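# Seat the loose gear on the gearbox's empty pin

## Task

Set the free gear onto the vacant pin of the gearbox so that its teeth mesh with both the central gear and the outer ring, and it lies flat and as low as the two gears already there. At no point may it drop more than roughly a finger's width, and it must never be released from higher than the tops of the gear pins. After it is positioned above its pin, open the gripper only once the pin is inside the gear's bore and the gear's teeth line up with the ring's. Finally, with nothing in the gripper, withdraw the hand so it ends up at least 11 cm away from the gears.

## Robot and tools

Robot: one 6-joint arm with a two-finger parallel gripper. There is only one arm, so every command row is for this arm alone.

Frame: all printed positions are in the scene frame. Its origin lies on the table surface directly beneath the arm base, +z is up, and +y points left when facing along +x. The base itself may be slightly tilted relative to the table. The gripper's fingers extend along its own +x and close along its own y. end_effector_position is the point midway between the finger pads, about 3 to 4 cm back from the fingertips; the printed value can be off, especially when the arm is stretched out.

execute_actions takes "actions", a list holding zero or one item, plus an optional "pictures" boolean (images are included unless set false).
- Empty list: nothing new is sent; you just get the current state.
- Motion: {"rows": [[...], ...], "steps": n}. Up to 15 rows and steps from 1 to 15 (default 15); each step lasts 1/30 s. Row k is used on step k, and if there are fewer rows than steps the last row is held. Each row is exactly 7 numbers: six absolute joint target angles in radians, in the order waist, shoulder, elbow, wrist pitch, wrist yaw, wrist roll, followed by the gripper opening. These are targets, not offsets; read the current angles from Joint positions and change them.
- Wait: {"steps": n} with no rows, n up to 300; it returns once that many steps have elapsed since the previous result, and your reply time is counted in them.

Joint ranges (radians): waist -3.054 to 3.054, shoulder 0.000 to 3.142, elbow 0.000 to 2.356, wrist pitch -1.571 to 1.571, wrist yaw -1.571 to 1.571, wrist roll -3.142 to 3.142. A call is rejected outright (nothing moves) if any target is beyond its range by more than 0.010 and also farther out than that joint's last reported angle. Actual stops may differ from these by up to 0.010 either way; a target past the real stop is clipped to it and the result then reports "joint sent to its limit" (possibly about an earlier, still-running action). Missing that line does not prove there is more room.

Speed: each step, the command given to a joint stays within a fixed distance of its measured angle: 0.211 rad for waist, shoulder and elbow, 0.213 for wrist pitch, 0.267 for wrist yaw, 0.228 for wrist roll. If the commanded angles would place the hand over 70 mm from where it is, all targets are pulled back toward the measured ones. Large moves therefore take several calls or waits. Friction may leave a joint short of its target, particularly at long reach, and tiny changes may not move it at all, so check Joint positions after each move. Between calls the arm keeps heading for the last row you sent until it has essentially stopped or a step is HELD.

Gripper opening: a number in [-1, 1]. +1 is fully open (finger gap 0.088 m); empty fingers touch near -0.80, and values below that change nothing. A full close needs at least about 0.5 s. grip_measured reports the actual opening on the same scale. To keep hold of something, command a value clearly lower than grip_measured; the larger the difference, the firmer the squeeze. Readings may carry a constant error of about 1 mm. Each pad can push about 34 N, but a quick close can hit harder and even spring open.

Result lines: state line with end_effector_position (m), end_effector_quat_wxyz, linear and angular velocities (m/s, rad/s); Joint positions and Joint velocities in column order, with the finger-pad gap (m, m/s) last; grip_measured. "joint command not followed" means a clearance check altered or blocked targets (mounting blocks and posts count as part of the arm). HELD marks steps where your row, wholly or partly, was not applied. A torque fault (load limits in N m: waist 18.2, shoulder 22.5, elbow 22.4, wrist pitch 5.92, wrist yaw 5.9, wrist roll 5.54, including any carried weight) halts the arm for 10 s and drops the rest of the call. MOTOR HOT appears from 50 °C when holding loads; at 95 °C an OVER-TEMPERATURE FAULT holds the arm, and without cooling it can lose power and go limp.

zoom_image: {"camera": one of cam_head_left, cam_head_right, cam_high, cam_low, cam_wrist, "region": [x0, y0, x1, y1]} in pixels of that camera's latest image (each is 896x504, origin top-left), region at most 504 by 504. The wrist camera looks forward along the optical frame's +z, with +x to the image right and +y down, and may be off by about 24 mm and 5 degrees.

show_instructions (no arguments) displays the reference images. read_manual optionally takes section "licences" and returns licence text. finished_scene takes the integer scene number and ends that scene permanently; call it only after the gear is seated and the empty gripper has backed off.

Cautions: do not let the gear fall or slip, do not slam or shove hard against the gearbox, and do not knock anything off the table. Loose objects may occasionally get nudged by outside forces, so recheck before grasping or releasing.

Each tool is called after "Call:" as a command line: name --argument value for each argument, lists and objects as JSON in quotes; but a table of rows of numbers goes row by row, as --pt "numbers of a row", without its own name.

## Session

Call:
show_instructions

Call:
execute_actions --actions '[]'

Reference images for this scene: manual page 1, manual page 2, manual page 3, manual page 4.

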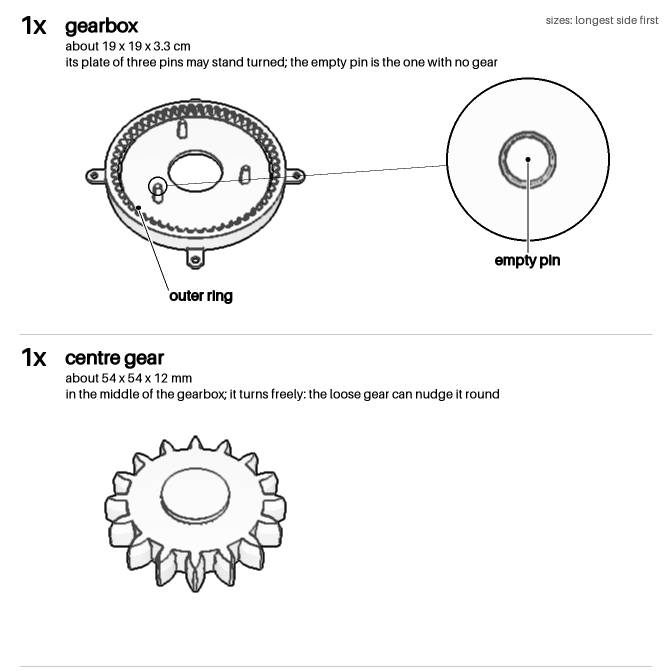

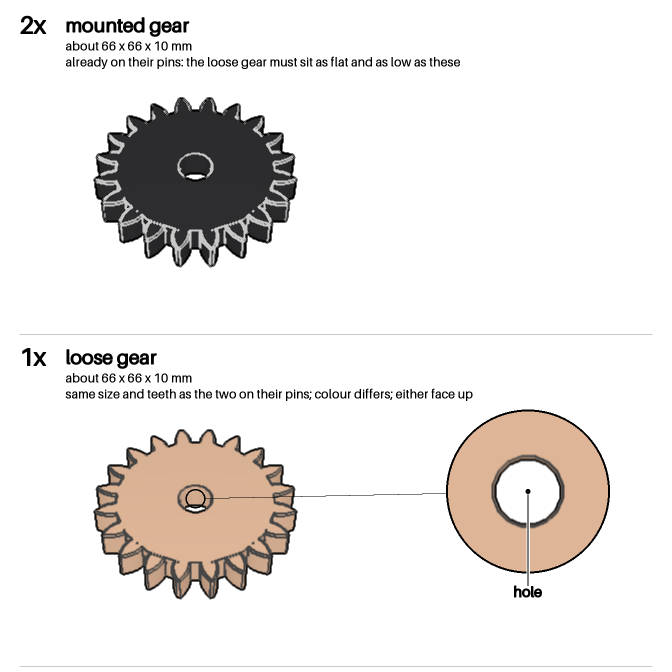

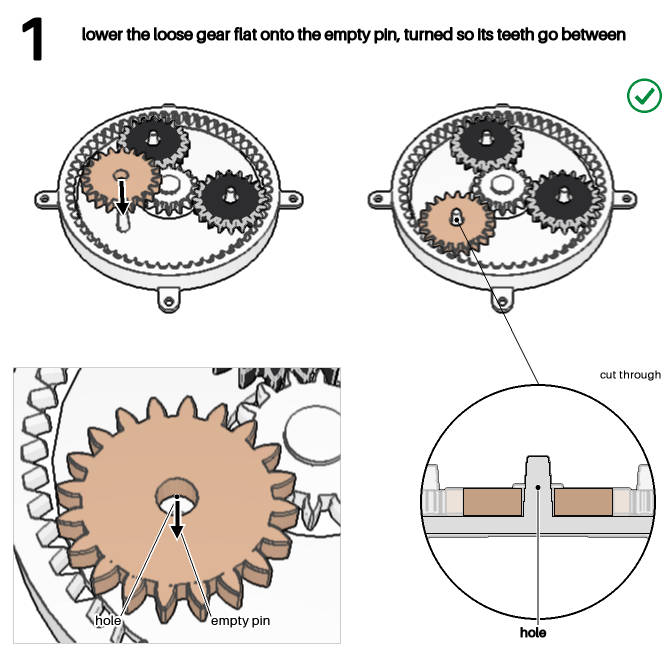

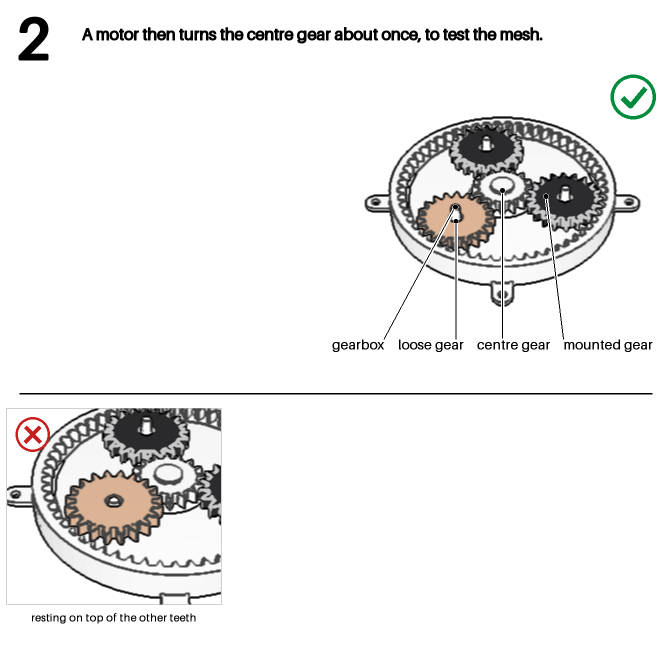

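Scene clock: 0.00 s of 4147.00 s.
end_effector_position=(+0.3194, +0.1990, +0.4209) grip_measured=+0.821 end_effector_quat_wxyz=(+0.930, -0.366, -0.031, -0.010) end_effector_velocity=(+0.001, -0.002, -0.003) end_effector_angular_velocity=(-0.007, +0.012, -0.005)
Joint positions: [ 0.015  0.843  0.633  0.279 -0.023 -0.02   0.079]
Joint velocities: [-0.002  0.002 -0.002 -0.007 -0.007 -0.007 -0.   ]
Heat: hottest shoulder 33 °C (+0.0 °C/min).

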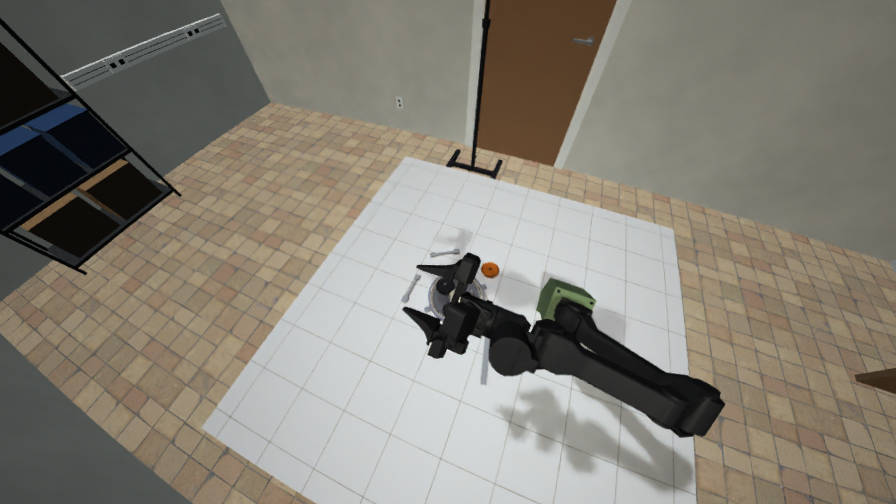

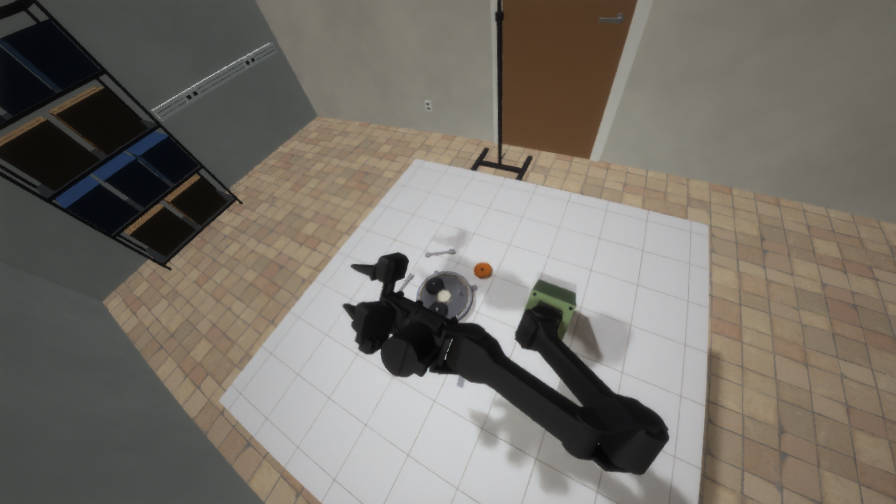

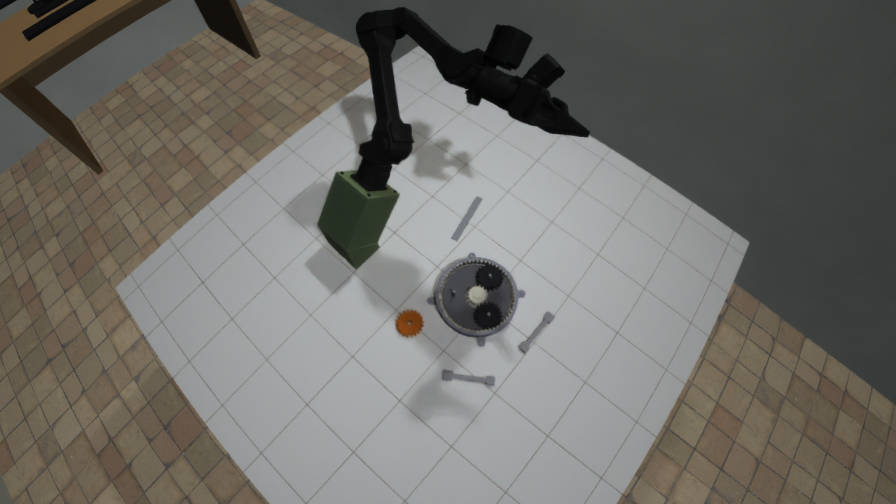

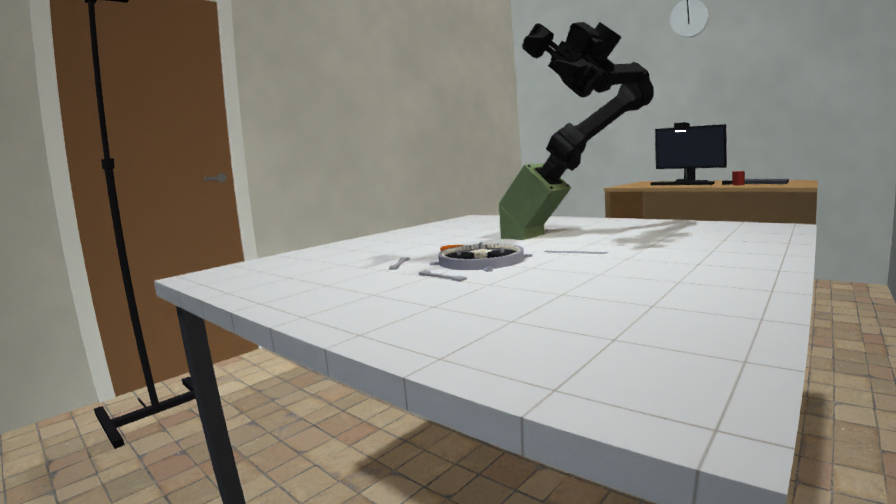

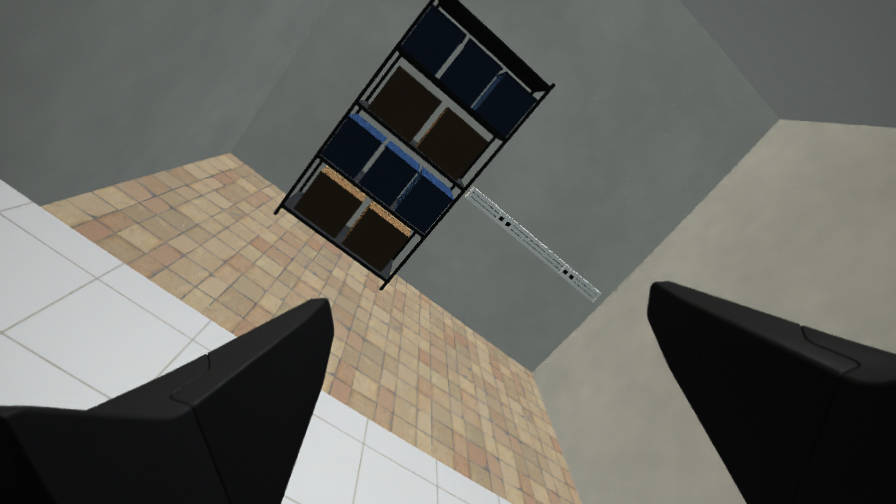

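Call:
execute_actions --actions '[{"rows":[[-0.515,1.6,0.9,-0.9,-0.6,0,0.9]],"steps":15}]' --pictures false

Call:
execute_actions --actions '[{"rows":[[-0.515,2.33,0.9,-0.593,-0.596,0,0.9]],"steps":15}]' --pictures false

Call:
execute_actions --actions '[{"steps":12}]'

Scene clock: 14.07 s of 4147.00 s.
end_effector_position=(+0.3361, -0.0049, +0.3381) grip_measured=+0.899 end_effector_quat_wxyz=(+0.916, -0.092, +0.366, -0.137) end_effector_velocity=(-0.200, -0.338, -0.440) end_effector_angular_velocity=(+1.639, +1.566, -1.593)
Joint positions: [-0.482  1.457  0.886 -0.369 -0.567 -0.006  0.083]
Joint velocities: [-0.295  1.311  0.071 -1.531 -0.271 -0.022  0.   ]
Heat: hottest shoulder 32 °C (-4.3 °C/min).
Steps of this call (steps 1 to 190: nothing new was sent; then 7.23 s passed at rest; steps 191 to 205: all 15 steps of this action). Readings (joint positions):
191: [-0.006 0.864 0.656 0.240 -0.074 -0.020]
192: [-0.054 0.905 0.705 0.190 -0.142 -0.017]
194: [-0.155 1.009 0.800 0.096 -0.266 -0.012]
198: [-0.325 1.172 0.863 -0.072 -0.455 -0.008]
205: the state above

Scene clock: 14.57 s of 4147.00 s.
end_effector_position=(+0.2436, -0.1051, +0.1484) grip_measured=+0.900 end_effector_quat_wxyz=(+0.706, +0.211, +0.632, -0.242) end_effector_velocity=(-0.228, -0.087, -0.320) end_effector_angular_velocity=(+0.796, +0.871, -0.783)
Joint positions: [-0.51   2.186  0.893 -0.587 -0.592 -0.004  0.083]
Joint velocities: [-0.007  1.389 -0.002 -0.037 -0.007 -0.022 -0.   ]
Heat: hottest shoulder 32 °C (-4.1 °C/min).
Steps of this call (steps 1 to 15: all 15 steps of this action). Readings (joint positions):
1: [-0.490 1.502 0.887 -0.418 -0.573 -0.005]
2: [-0.495 1.549 0.887 -0.461 -0.578 -0.005]
4: [-0.503 1.648 0.888 -0.521 -0.584 -0.004]
8: [-0.508 1.846 0.889 -0.569 -0.590 -0.004]
15: the state above

Scene clock: 14.97 s of 4147.00 s.
end_effector_position=(+0.2201, -0.1110, +0.1187) grip_measured=+0.900 end_effector_quat_wxyz=(+0.660, +0.252, +0.661, -0.253) end_effector_velocity=(-0.007, -0.000, -0.006) end_effector_angular_velocity=(+0.028, +0.016, -0.036)
Joint positions: [-0.51   2.317  0.893 -0.594 -0.592 -0.004  0.083]
Joint velocities: [-0.007  0.032 -0.002 -0.007 -0.007  0.007 -0.   ]
Heat: hottest shoulder 32 °C (-4.0 °C/min).
Steps of this call (steps 1 to 12: the robot went on to your last target). Readings (joint positions):
1: [-0.510 2.226 0.893 -0.588 -0.592 -0.004]
2: [-0.510 2.258 0.893 -0.592 -0.592 -0.004]
4: [-0.510 2.296 0.893 -0.595 -0.592 -0.004]
8: [-0.510 2.311 0.893 -0.594 -0.592 -0.004]
12: the state above

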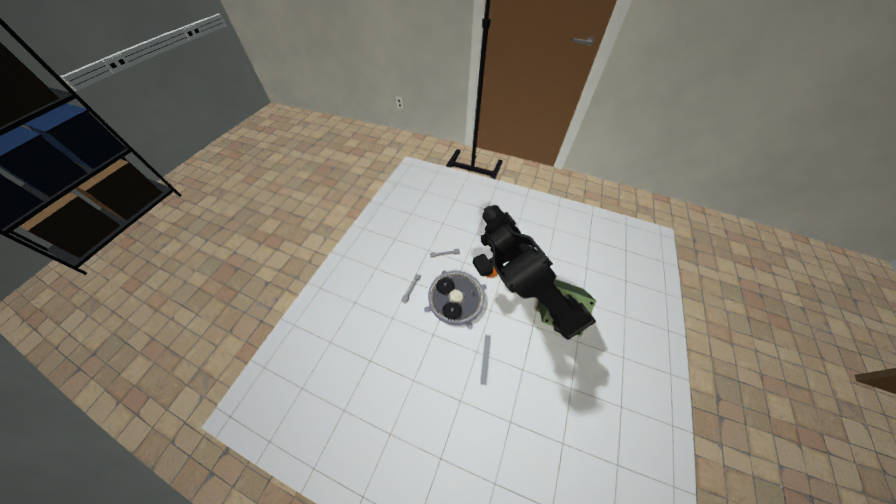

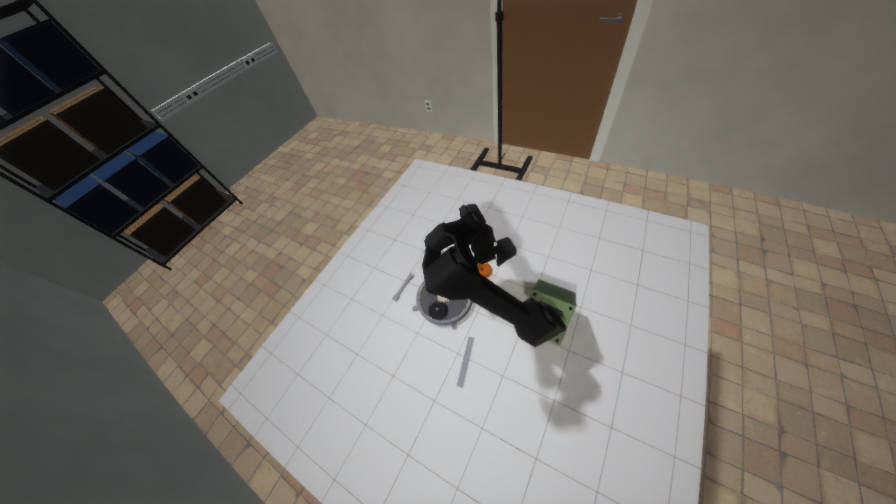

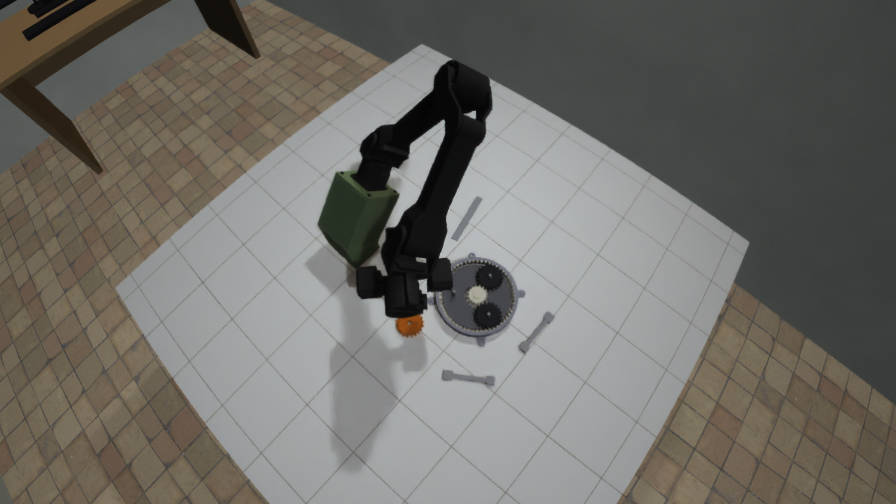

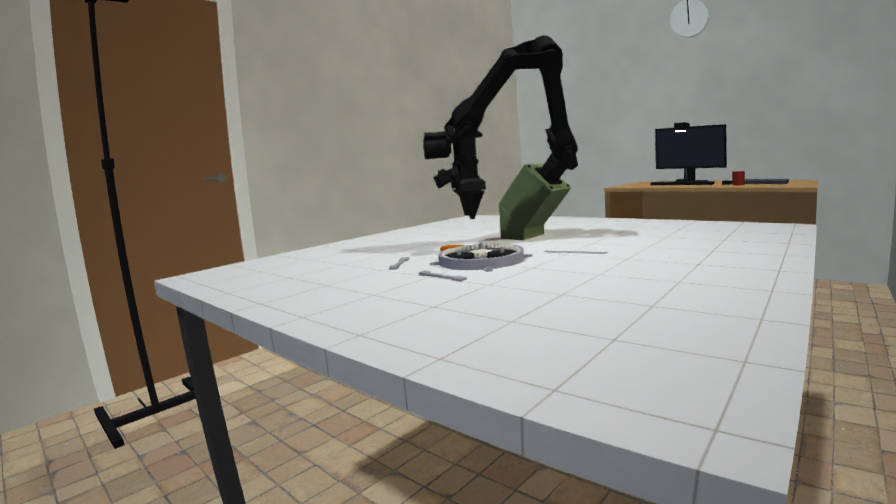

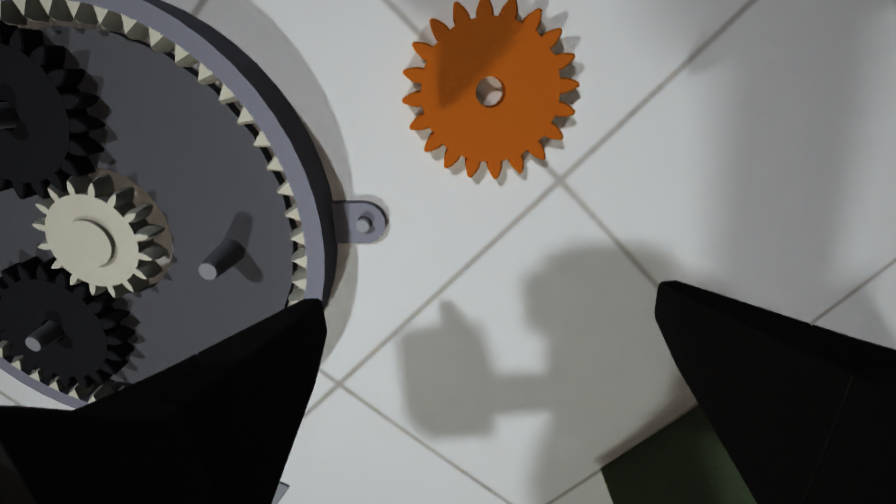

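Call:
execute_actions --actions '[{"rows":[[-0.49,2.40,1.0,-0.57,-0.606,-0.4,0.9],[-0.49,2.45,1.04,-0.56,-0.606,-0.72,0.9],[-0.49,2.488,1.042,-0.559,-0.606,-0.72,0.9]],"steps":15}]' --pictures false

Call:
execute_actions --actions '[{"steps":8}]'

Scene clock: 28.47 s of 4147.00 s.
end_effector_position=(+0.2433, -0.1398, +0.0999) grip_measured=+0.900 end_effector_quat_wxyz=(+0.707, +0.014, +0.707, -0.014) end_effector_velocity=(+0.006, -0.002, +0.001) end_effector_angular_velocity=(+0.002, -0.007, +0.409)
Joint positions: [-0.491  2.475  1.032 -0.561 -0.602 -0.673  0.083]
Joint velocities: [ 0.002  0.007  0.022 -0.007 -0.007 -0.403 -0.   ]
Heat: hottest waist 33 °C (+0.0 °C/min).
Steps of this call (steps 1 to 30: the robot went on to your last target; steps 31 to 220: nothing new was sent; then 5.67 s passed at rest; steps 221 to 235: all 15 steps of this action). Readings (joint positions):
221: [-0.510 2.330 0.904 -0.599 -0.593 -0.041]
222: [-0.507 2.351 0.928 -0.594 -0.597 -0.097]
224: [-0.499 2.408 0.984 -0.564 -0.599 -0.205]
228: [-0.493 2.460 1.020 -0.563 -0.601 -0.421]
235: the state above

Scene clock: 28.73 s of 4147.00 s.
end_effector_position=(+0.2435, -0.1400, +0.0996) grip_measured=+0.900 end_effector_quat_wxyz=(+0.707, +0.000, +0.707, -0.001) end_effector_velocity=(-0.003, -0.000, -0.001) end_effector_angular_velocity=(+0.001, +0.011, +0.028)
Joint positions: [-0.491  2.477  1.033 -0.561 -0.602 -0.712  0.083]
Joint velocities: [-0.002  0.002 -0.002 -0.007  0.007 -0.037 -0.   ]
Heat: hottest waist 33 °C (+0.0 °C/min).
Steps of this call (steps 1 to 8: the robot went on to your last target). Readings (joint positions):
1: [-0.491 2.475 1.032 -0.561 -0.602 -0.684]
2: [-0.491 2.476 1.033 -0.561 -0.602 -0.692]
4: [-0.491 2.477 1.033 -0.561 -0.602 -0.702]
8: the state above

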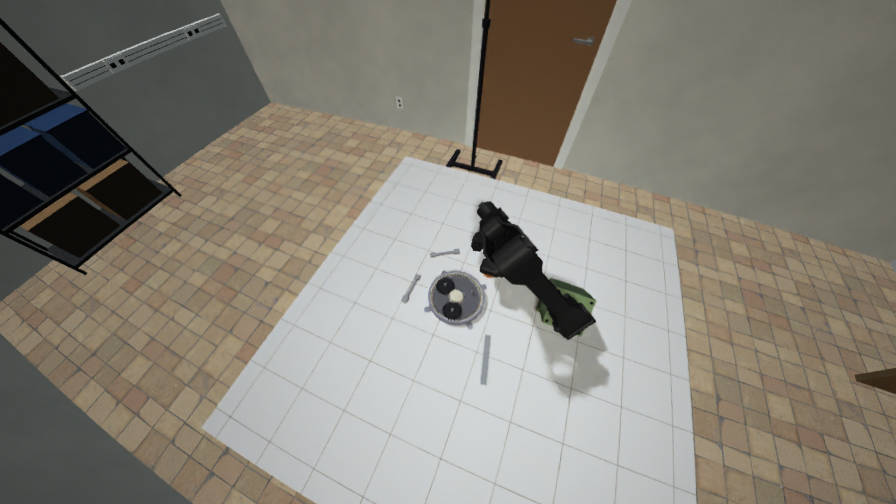

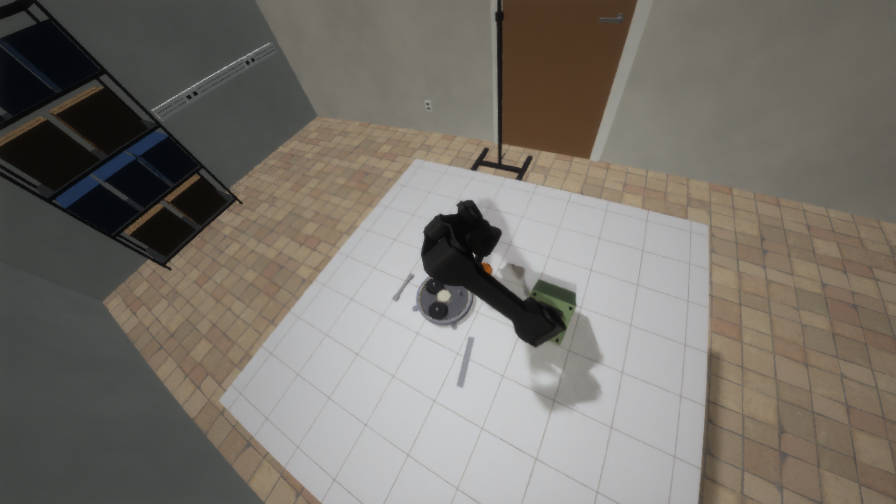

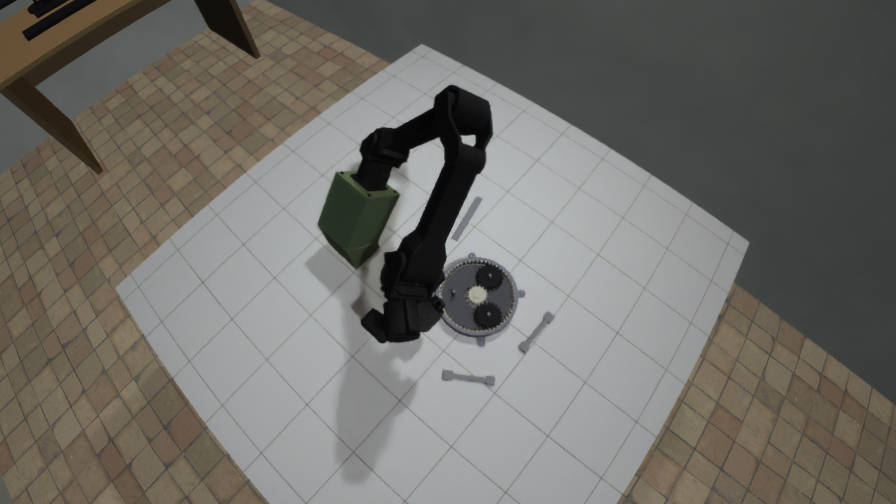

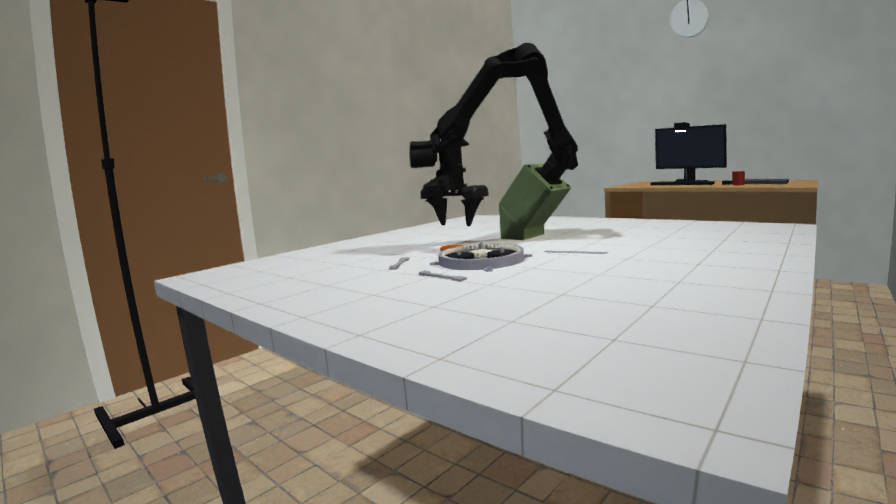

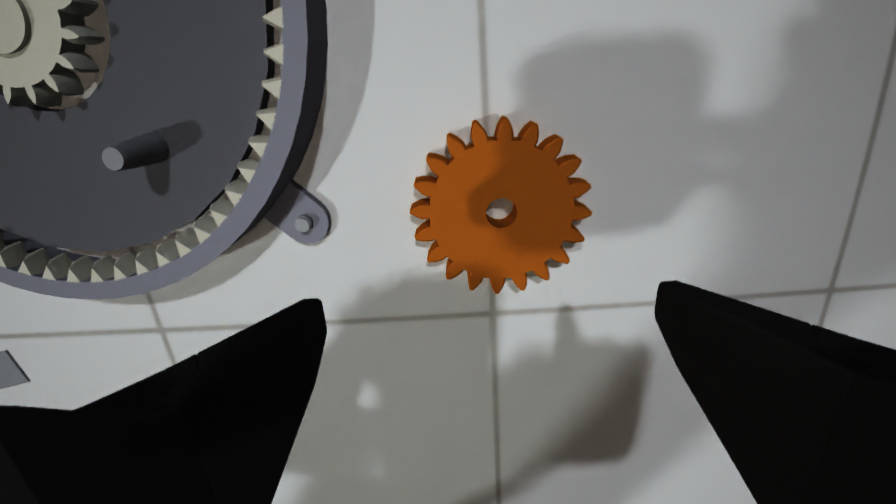

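Call:
execute_actions --actions '[{"rows":[[-0.45,2.53,1.045,-0.49,-0.622,-0.67,0.9],[-0.45,2.53,1.045,-0.49,-0.622,-0.67,0.9],[-0.409,2.585,1.05,-0.419,-0.637,-0.63,0.9]],"steps":15}]'

Scene clock: 43.90 s of 4147.00 s.
end_effector_position=(+0.2529, -0.1439, +0.0640) grip_measured=+0.900 end_effector_quat_wxyz=(+0.707, -0.006, +0.707, +0.004) end_effector_velocity=(+0.002, +0.003, -0.002) end_effector_angular_velocity=(+0.031, -0.021, -0.011)
Joint positions: [-0.411  2.573  1.045 -0.423 -0.632 -0.636  0.083]
Joint velocities: [-0.002  0.007 -0.002  0.007 -0.037  0.007  0.   ]
Heat: hottest waist 34 °C (+1.4 °C/min).
Steps of this call (steps 1 to 30: the robot went on to your last target; steps 31 to 220: nothing new was sent; then 7.33 s passed at rest; steps 221 to 235: all 15 steps of this action). Readings (joint positions):
221: [-0.489 2.483 1.034 -0.553 -0.604 -0.712]
222: [-0.483 2.489 1.035 -0.534 -0.608 -0.704]
224: [-0.457 2.519 1.041 -0.483 -0.619 -0.675]
228: [-0.415 2.566 1.045 -0.443 -0.628 -0.647]
235: the state above

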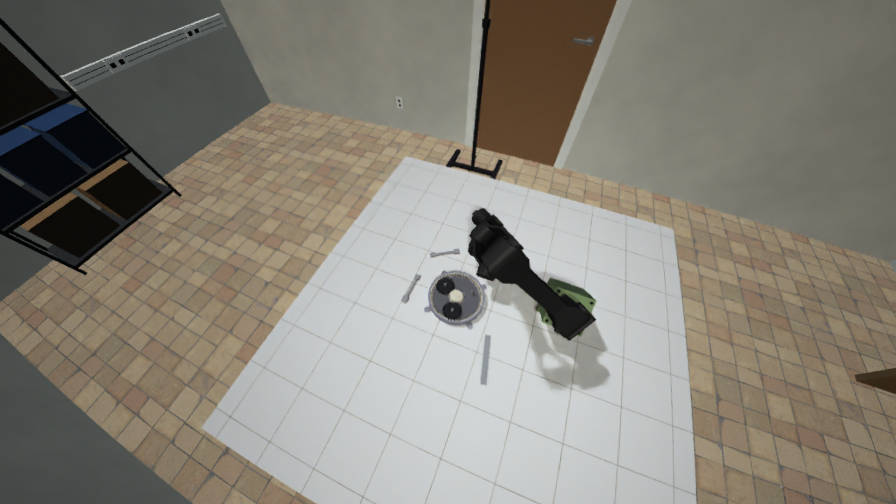

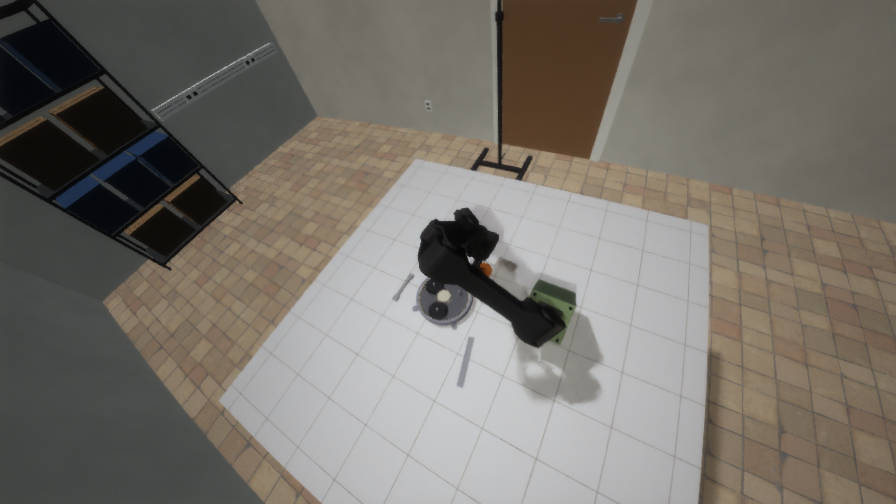

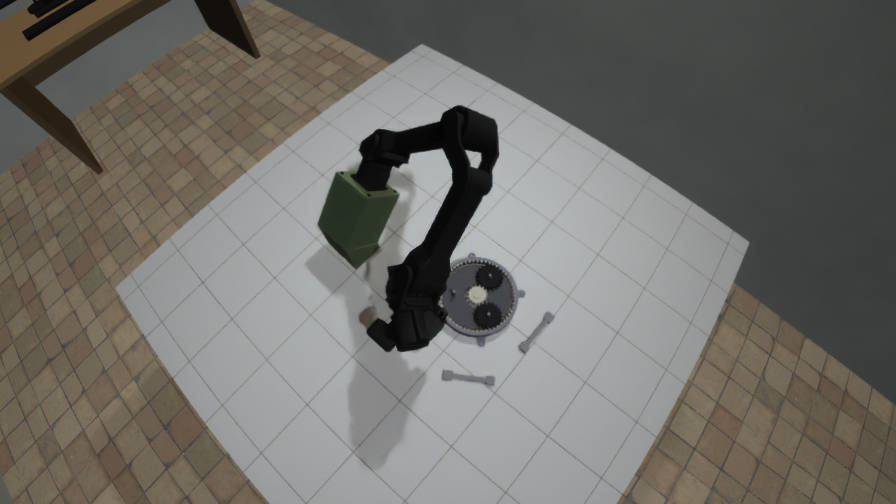

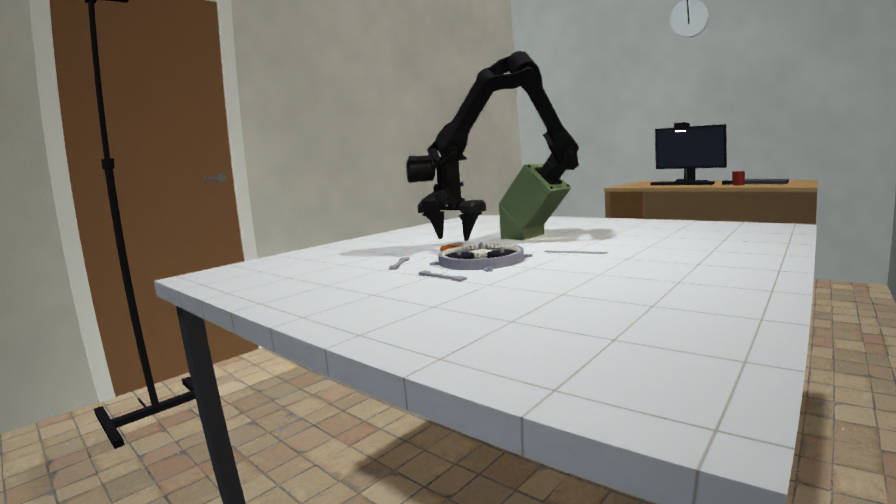

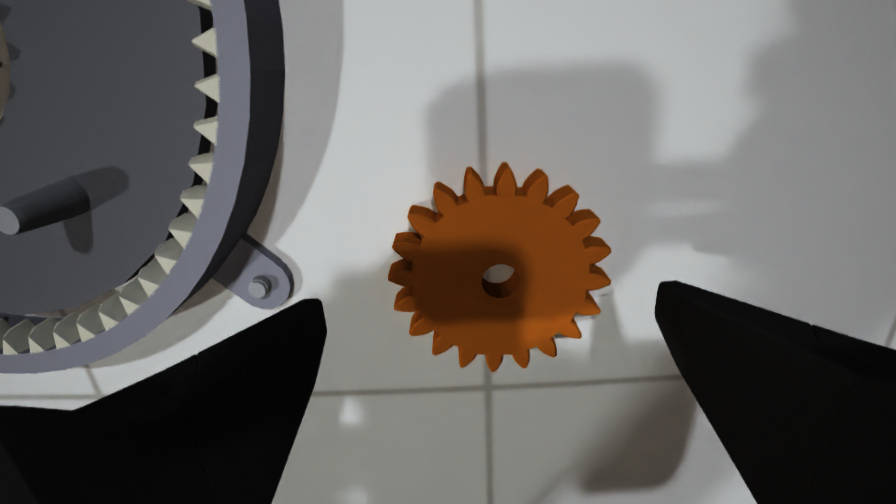

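Call:
execute_actions --actions '[{"rows":[[-0.382,2.612,1.046,-0.37,-0.647,-0.60,0.9],[-0.382,2.612,1.046,-0.37,-0.647,-0.60,0.9],[-0.352,2.643,1.043,-0.319,-0.658,-0.57,0.9]],"steps":15}]'

Scene clock: 48.37 s of 4147.00 s.
end_effector_position=(+0.2567, -0.1436, +0.0396) grip_measured=+0.900 end_effector_quat_wxyz=(+0.707, -0.008, +0.707, +0.007) end_effector_velocity=(+0.000, +0.001, -0.001) end_effector_angular_velocity=(+0.005, -0.004, +0.011)
Joint positions: [-0.354  2.632  1.045 -0.323 -0.654 -0.575  0.083]
Joint velocities: [ 0.002  0.002 -0.002  0.007 -0.007 -0.007  0.   ]
Heat: hottest waist 35 °C (+2.5 °C/min).
Steps of this call (steps 1 to 15: the robot went on to your last target; steps 16 to 119: nothing new was sent; steps 120 to 134: all 15 steps of this action). Readings (joint positions):
120: [-0.409 2.578 1.045 -0.413 -0.635 -0.628]
121: [-0.404 2.582 1.045 -0.399 -0.637 -0.622]
123: [-0.386 2.599 1.045 -0.365 -0.645 -0.602]
127: [-0.356 2.628 1.045 -0.336 -0.651 -0.583]
134: the state above

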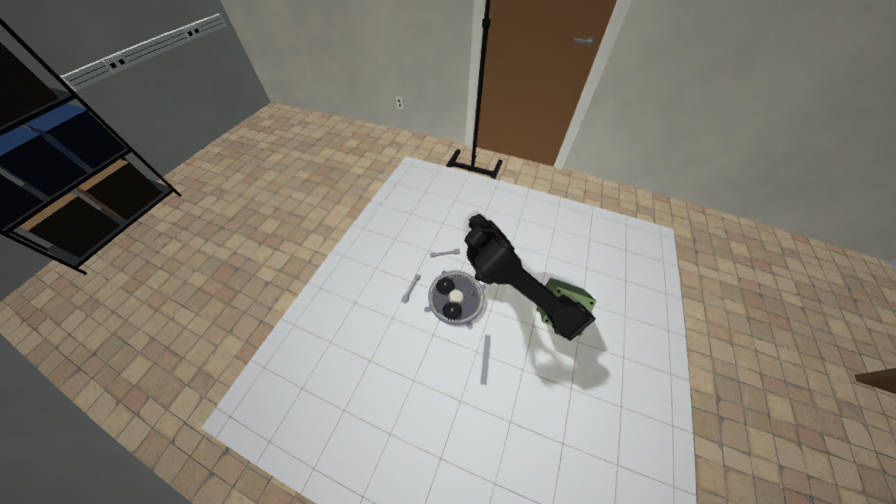

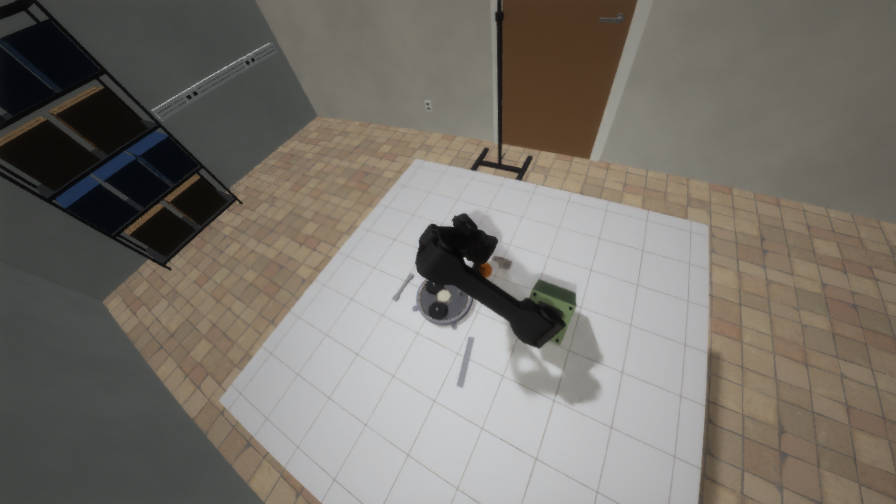

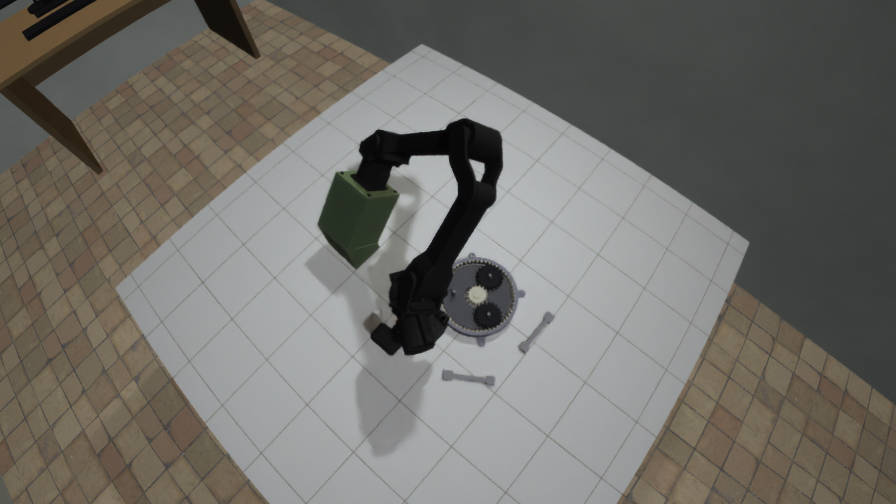

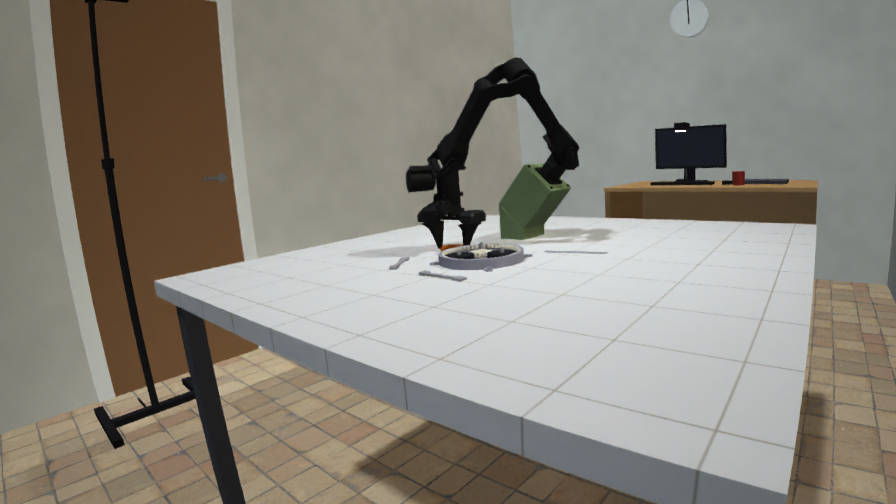

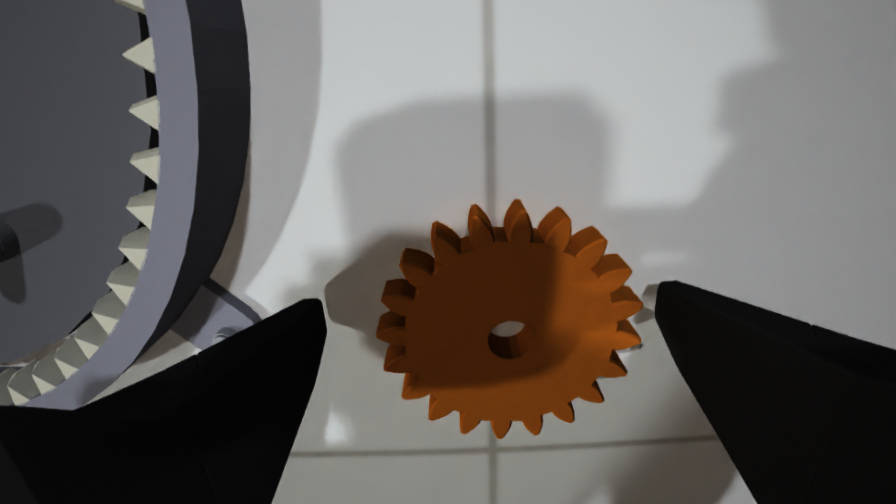

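Call:
execute_actions --actions '[{"rows":[[-0.354,2.61,1.012,-0.313,-0.658,-0.57,0.9]],"steps":15}]'

Scene clock: 51.17 s of 4147.00 s.
end_effector_position=(+0.2499, -0.1400, +0.0386) grip_measured=+0.900 end_effector_quat_wxyz=(+0.705, -0.004, +0.709, +0.006) end_effector_velocity=(-0.004, +0.001, +0.000) end_effector_angular_velocity=(-0.001, +0.010, -0.002)
Joint positions: [-0.353  2.624  1.018 -0.315 -0.655 -0.574  0.083]
Joint velocities: [-0.002 -0.002 -0.007 -0.007  0.007 -0.007  0.   ]
Heat: hottest waist 35 °C (+2.3 °C/min).
Steps of this call (steps 1 to 15: the robot went on to your last target; steps 16 to 69: nothing new was sent; steps 70 to 84: all 15 steps of this action). Readings (joint positions):
70: [-0.353 2.633 1.042 -0.318 -0.654 -0.574]
71: [-0.353 2.632 1.037 -0.316 -0.654 -0.574]
73: [-0.353 2.631 1.028 -0.315 -0.655 -0.574]
77: [-0.353 2.629 1.019 -0.315 -0.655 -0.574]
84: the state above

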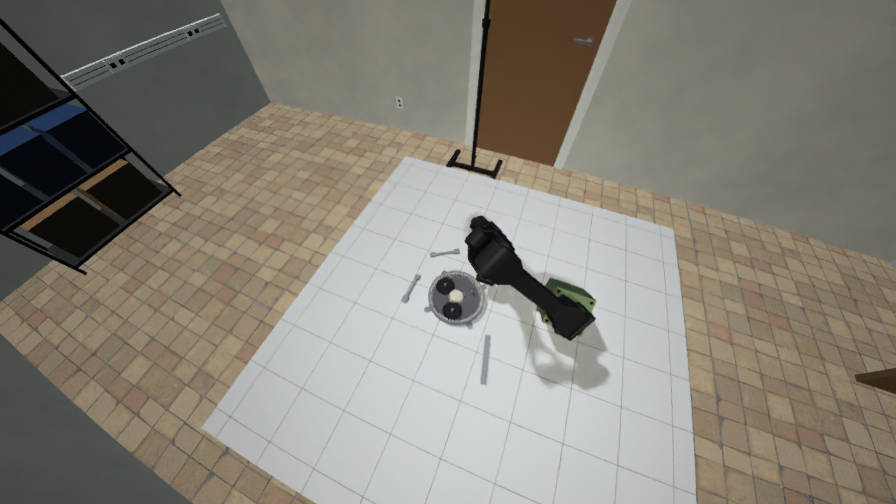

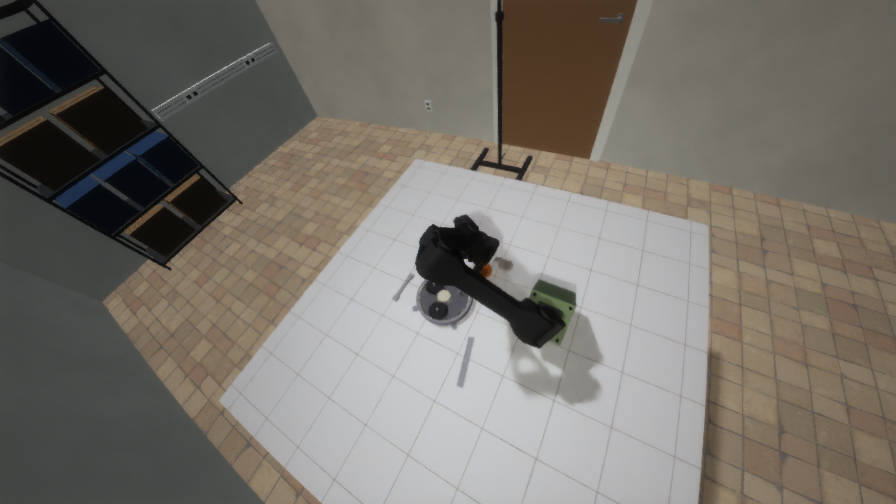

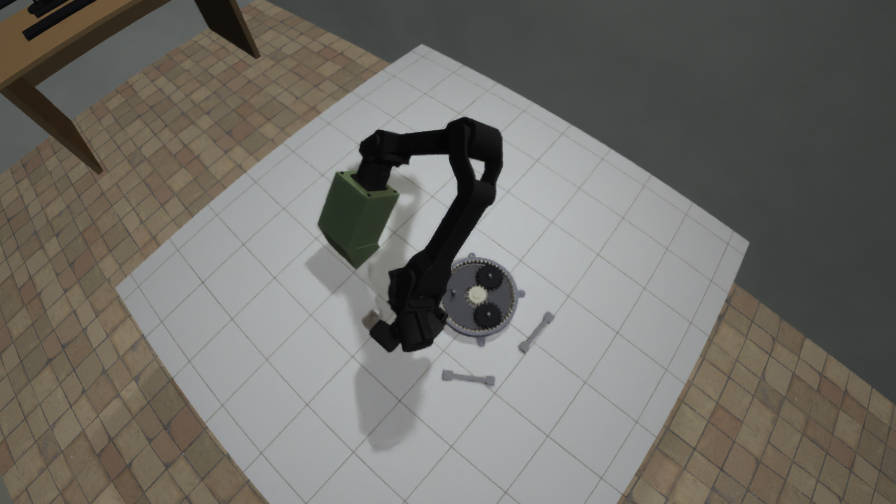

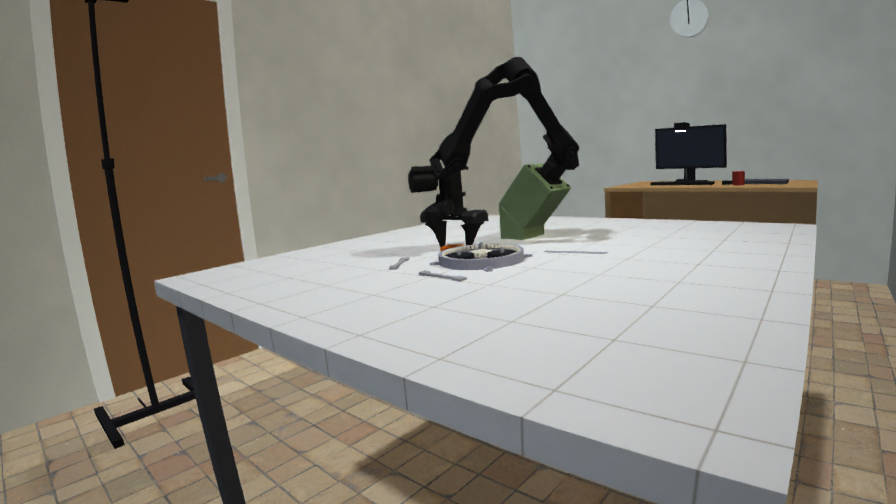

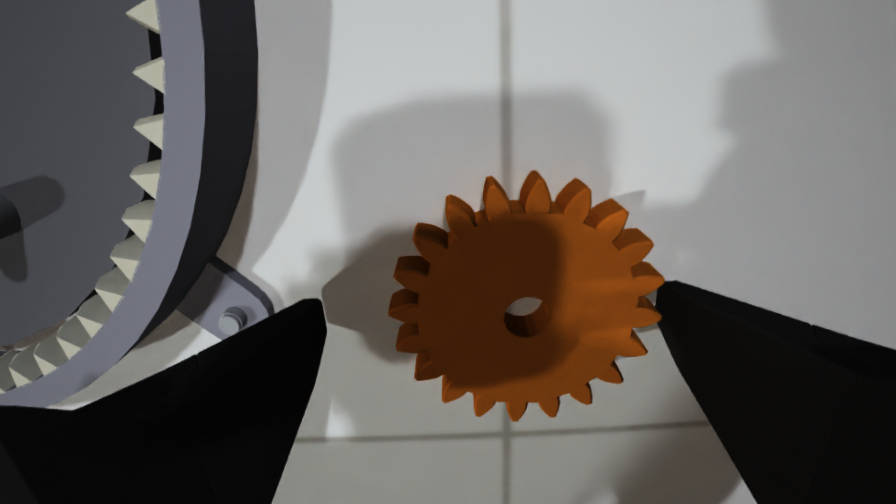

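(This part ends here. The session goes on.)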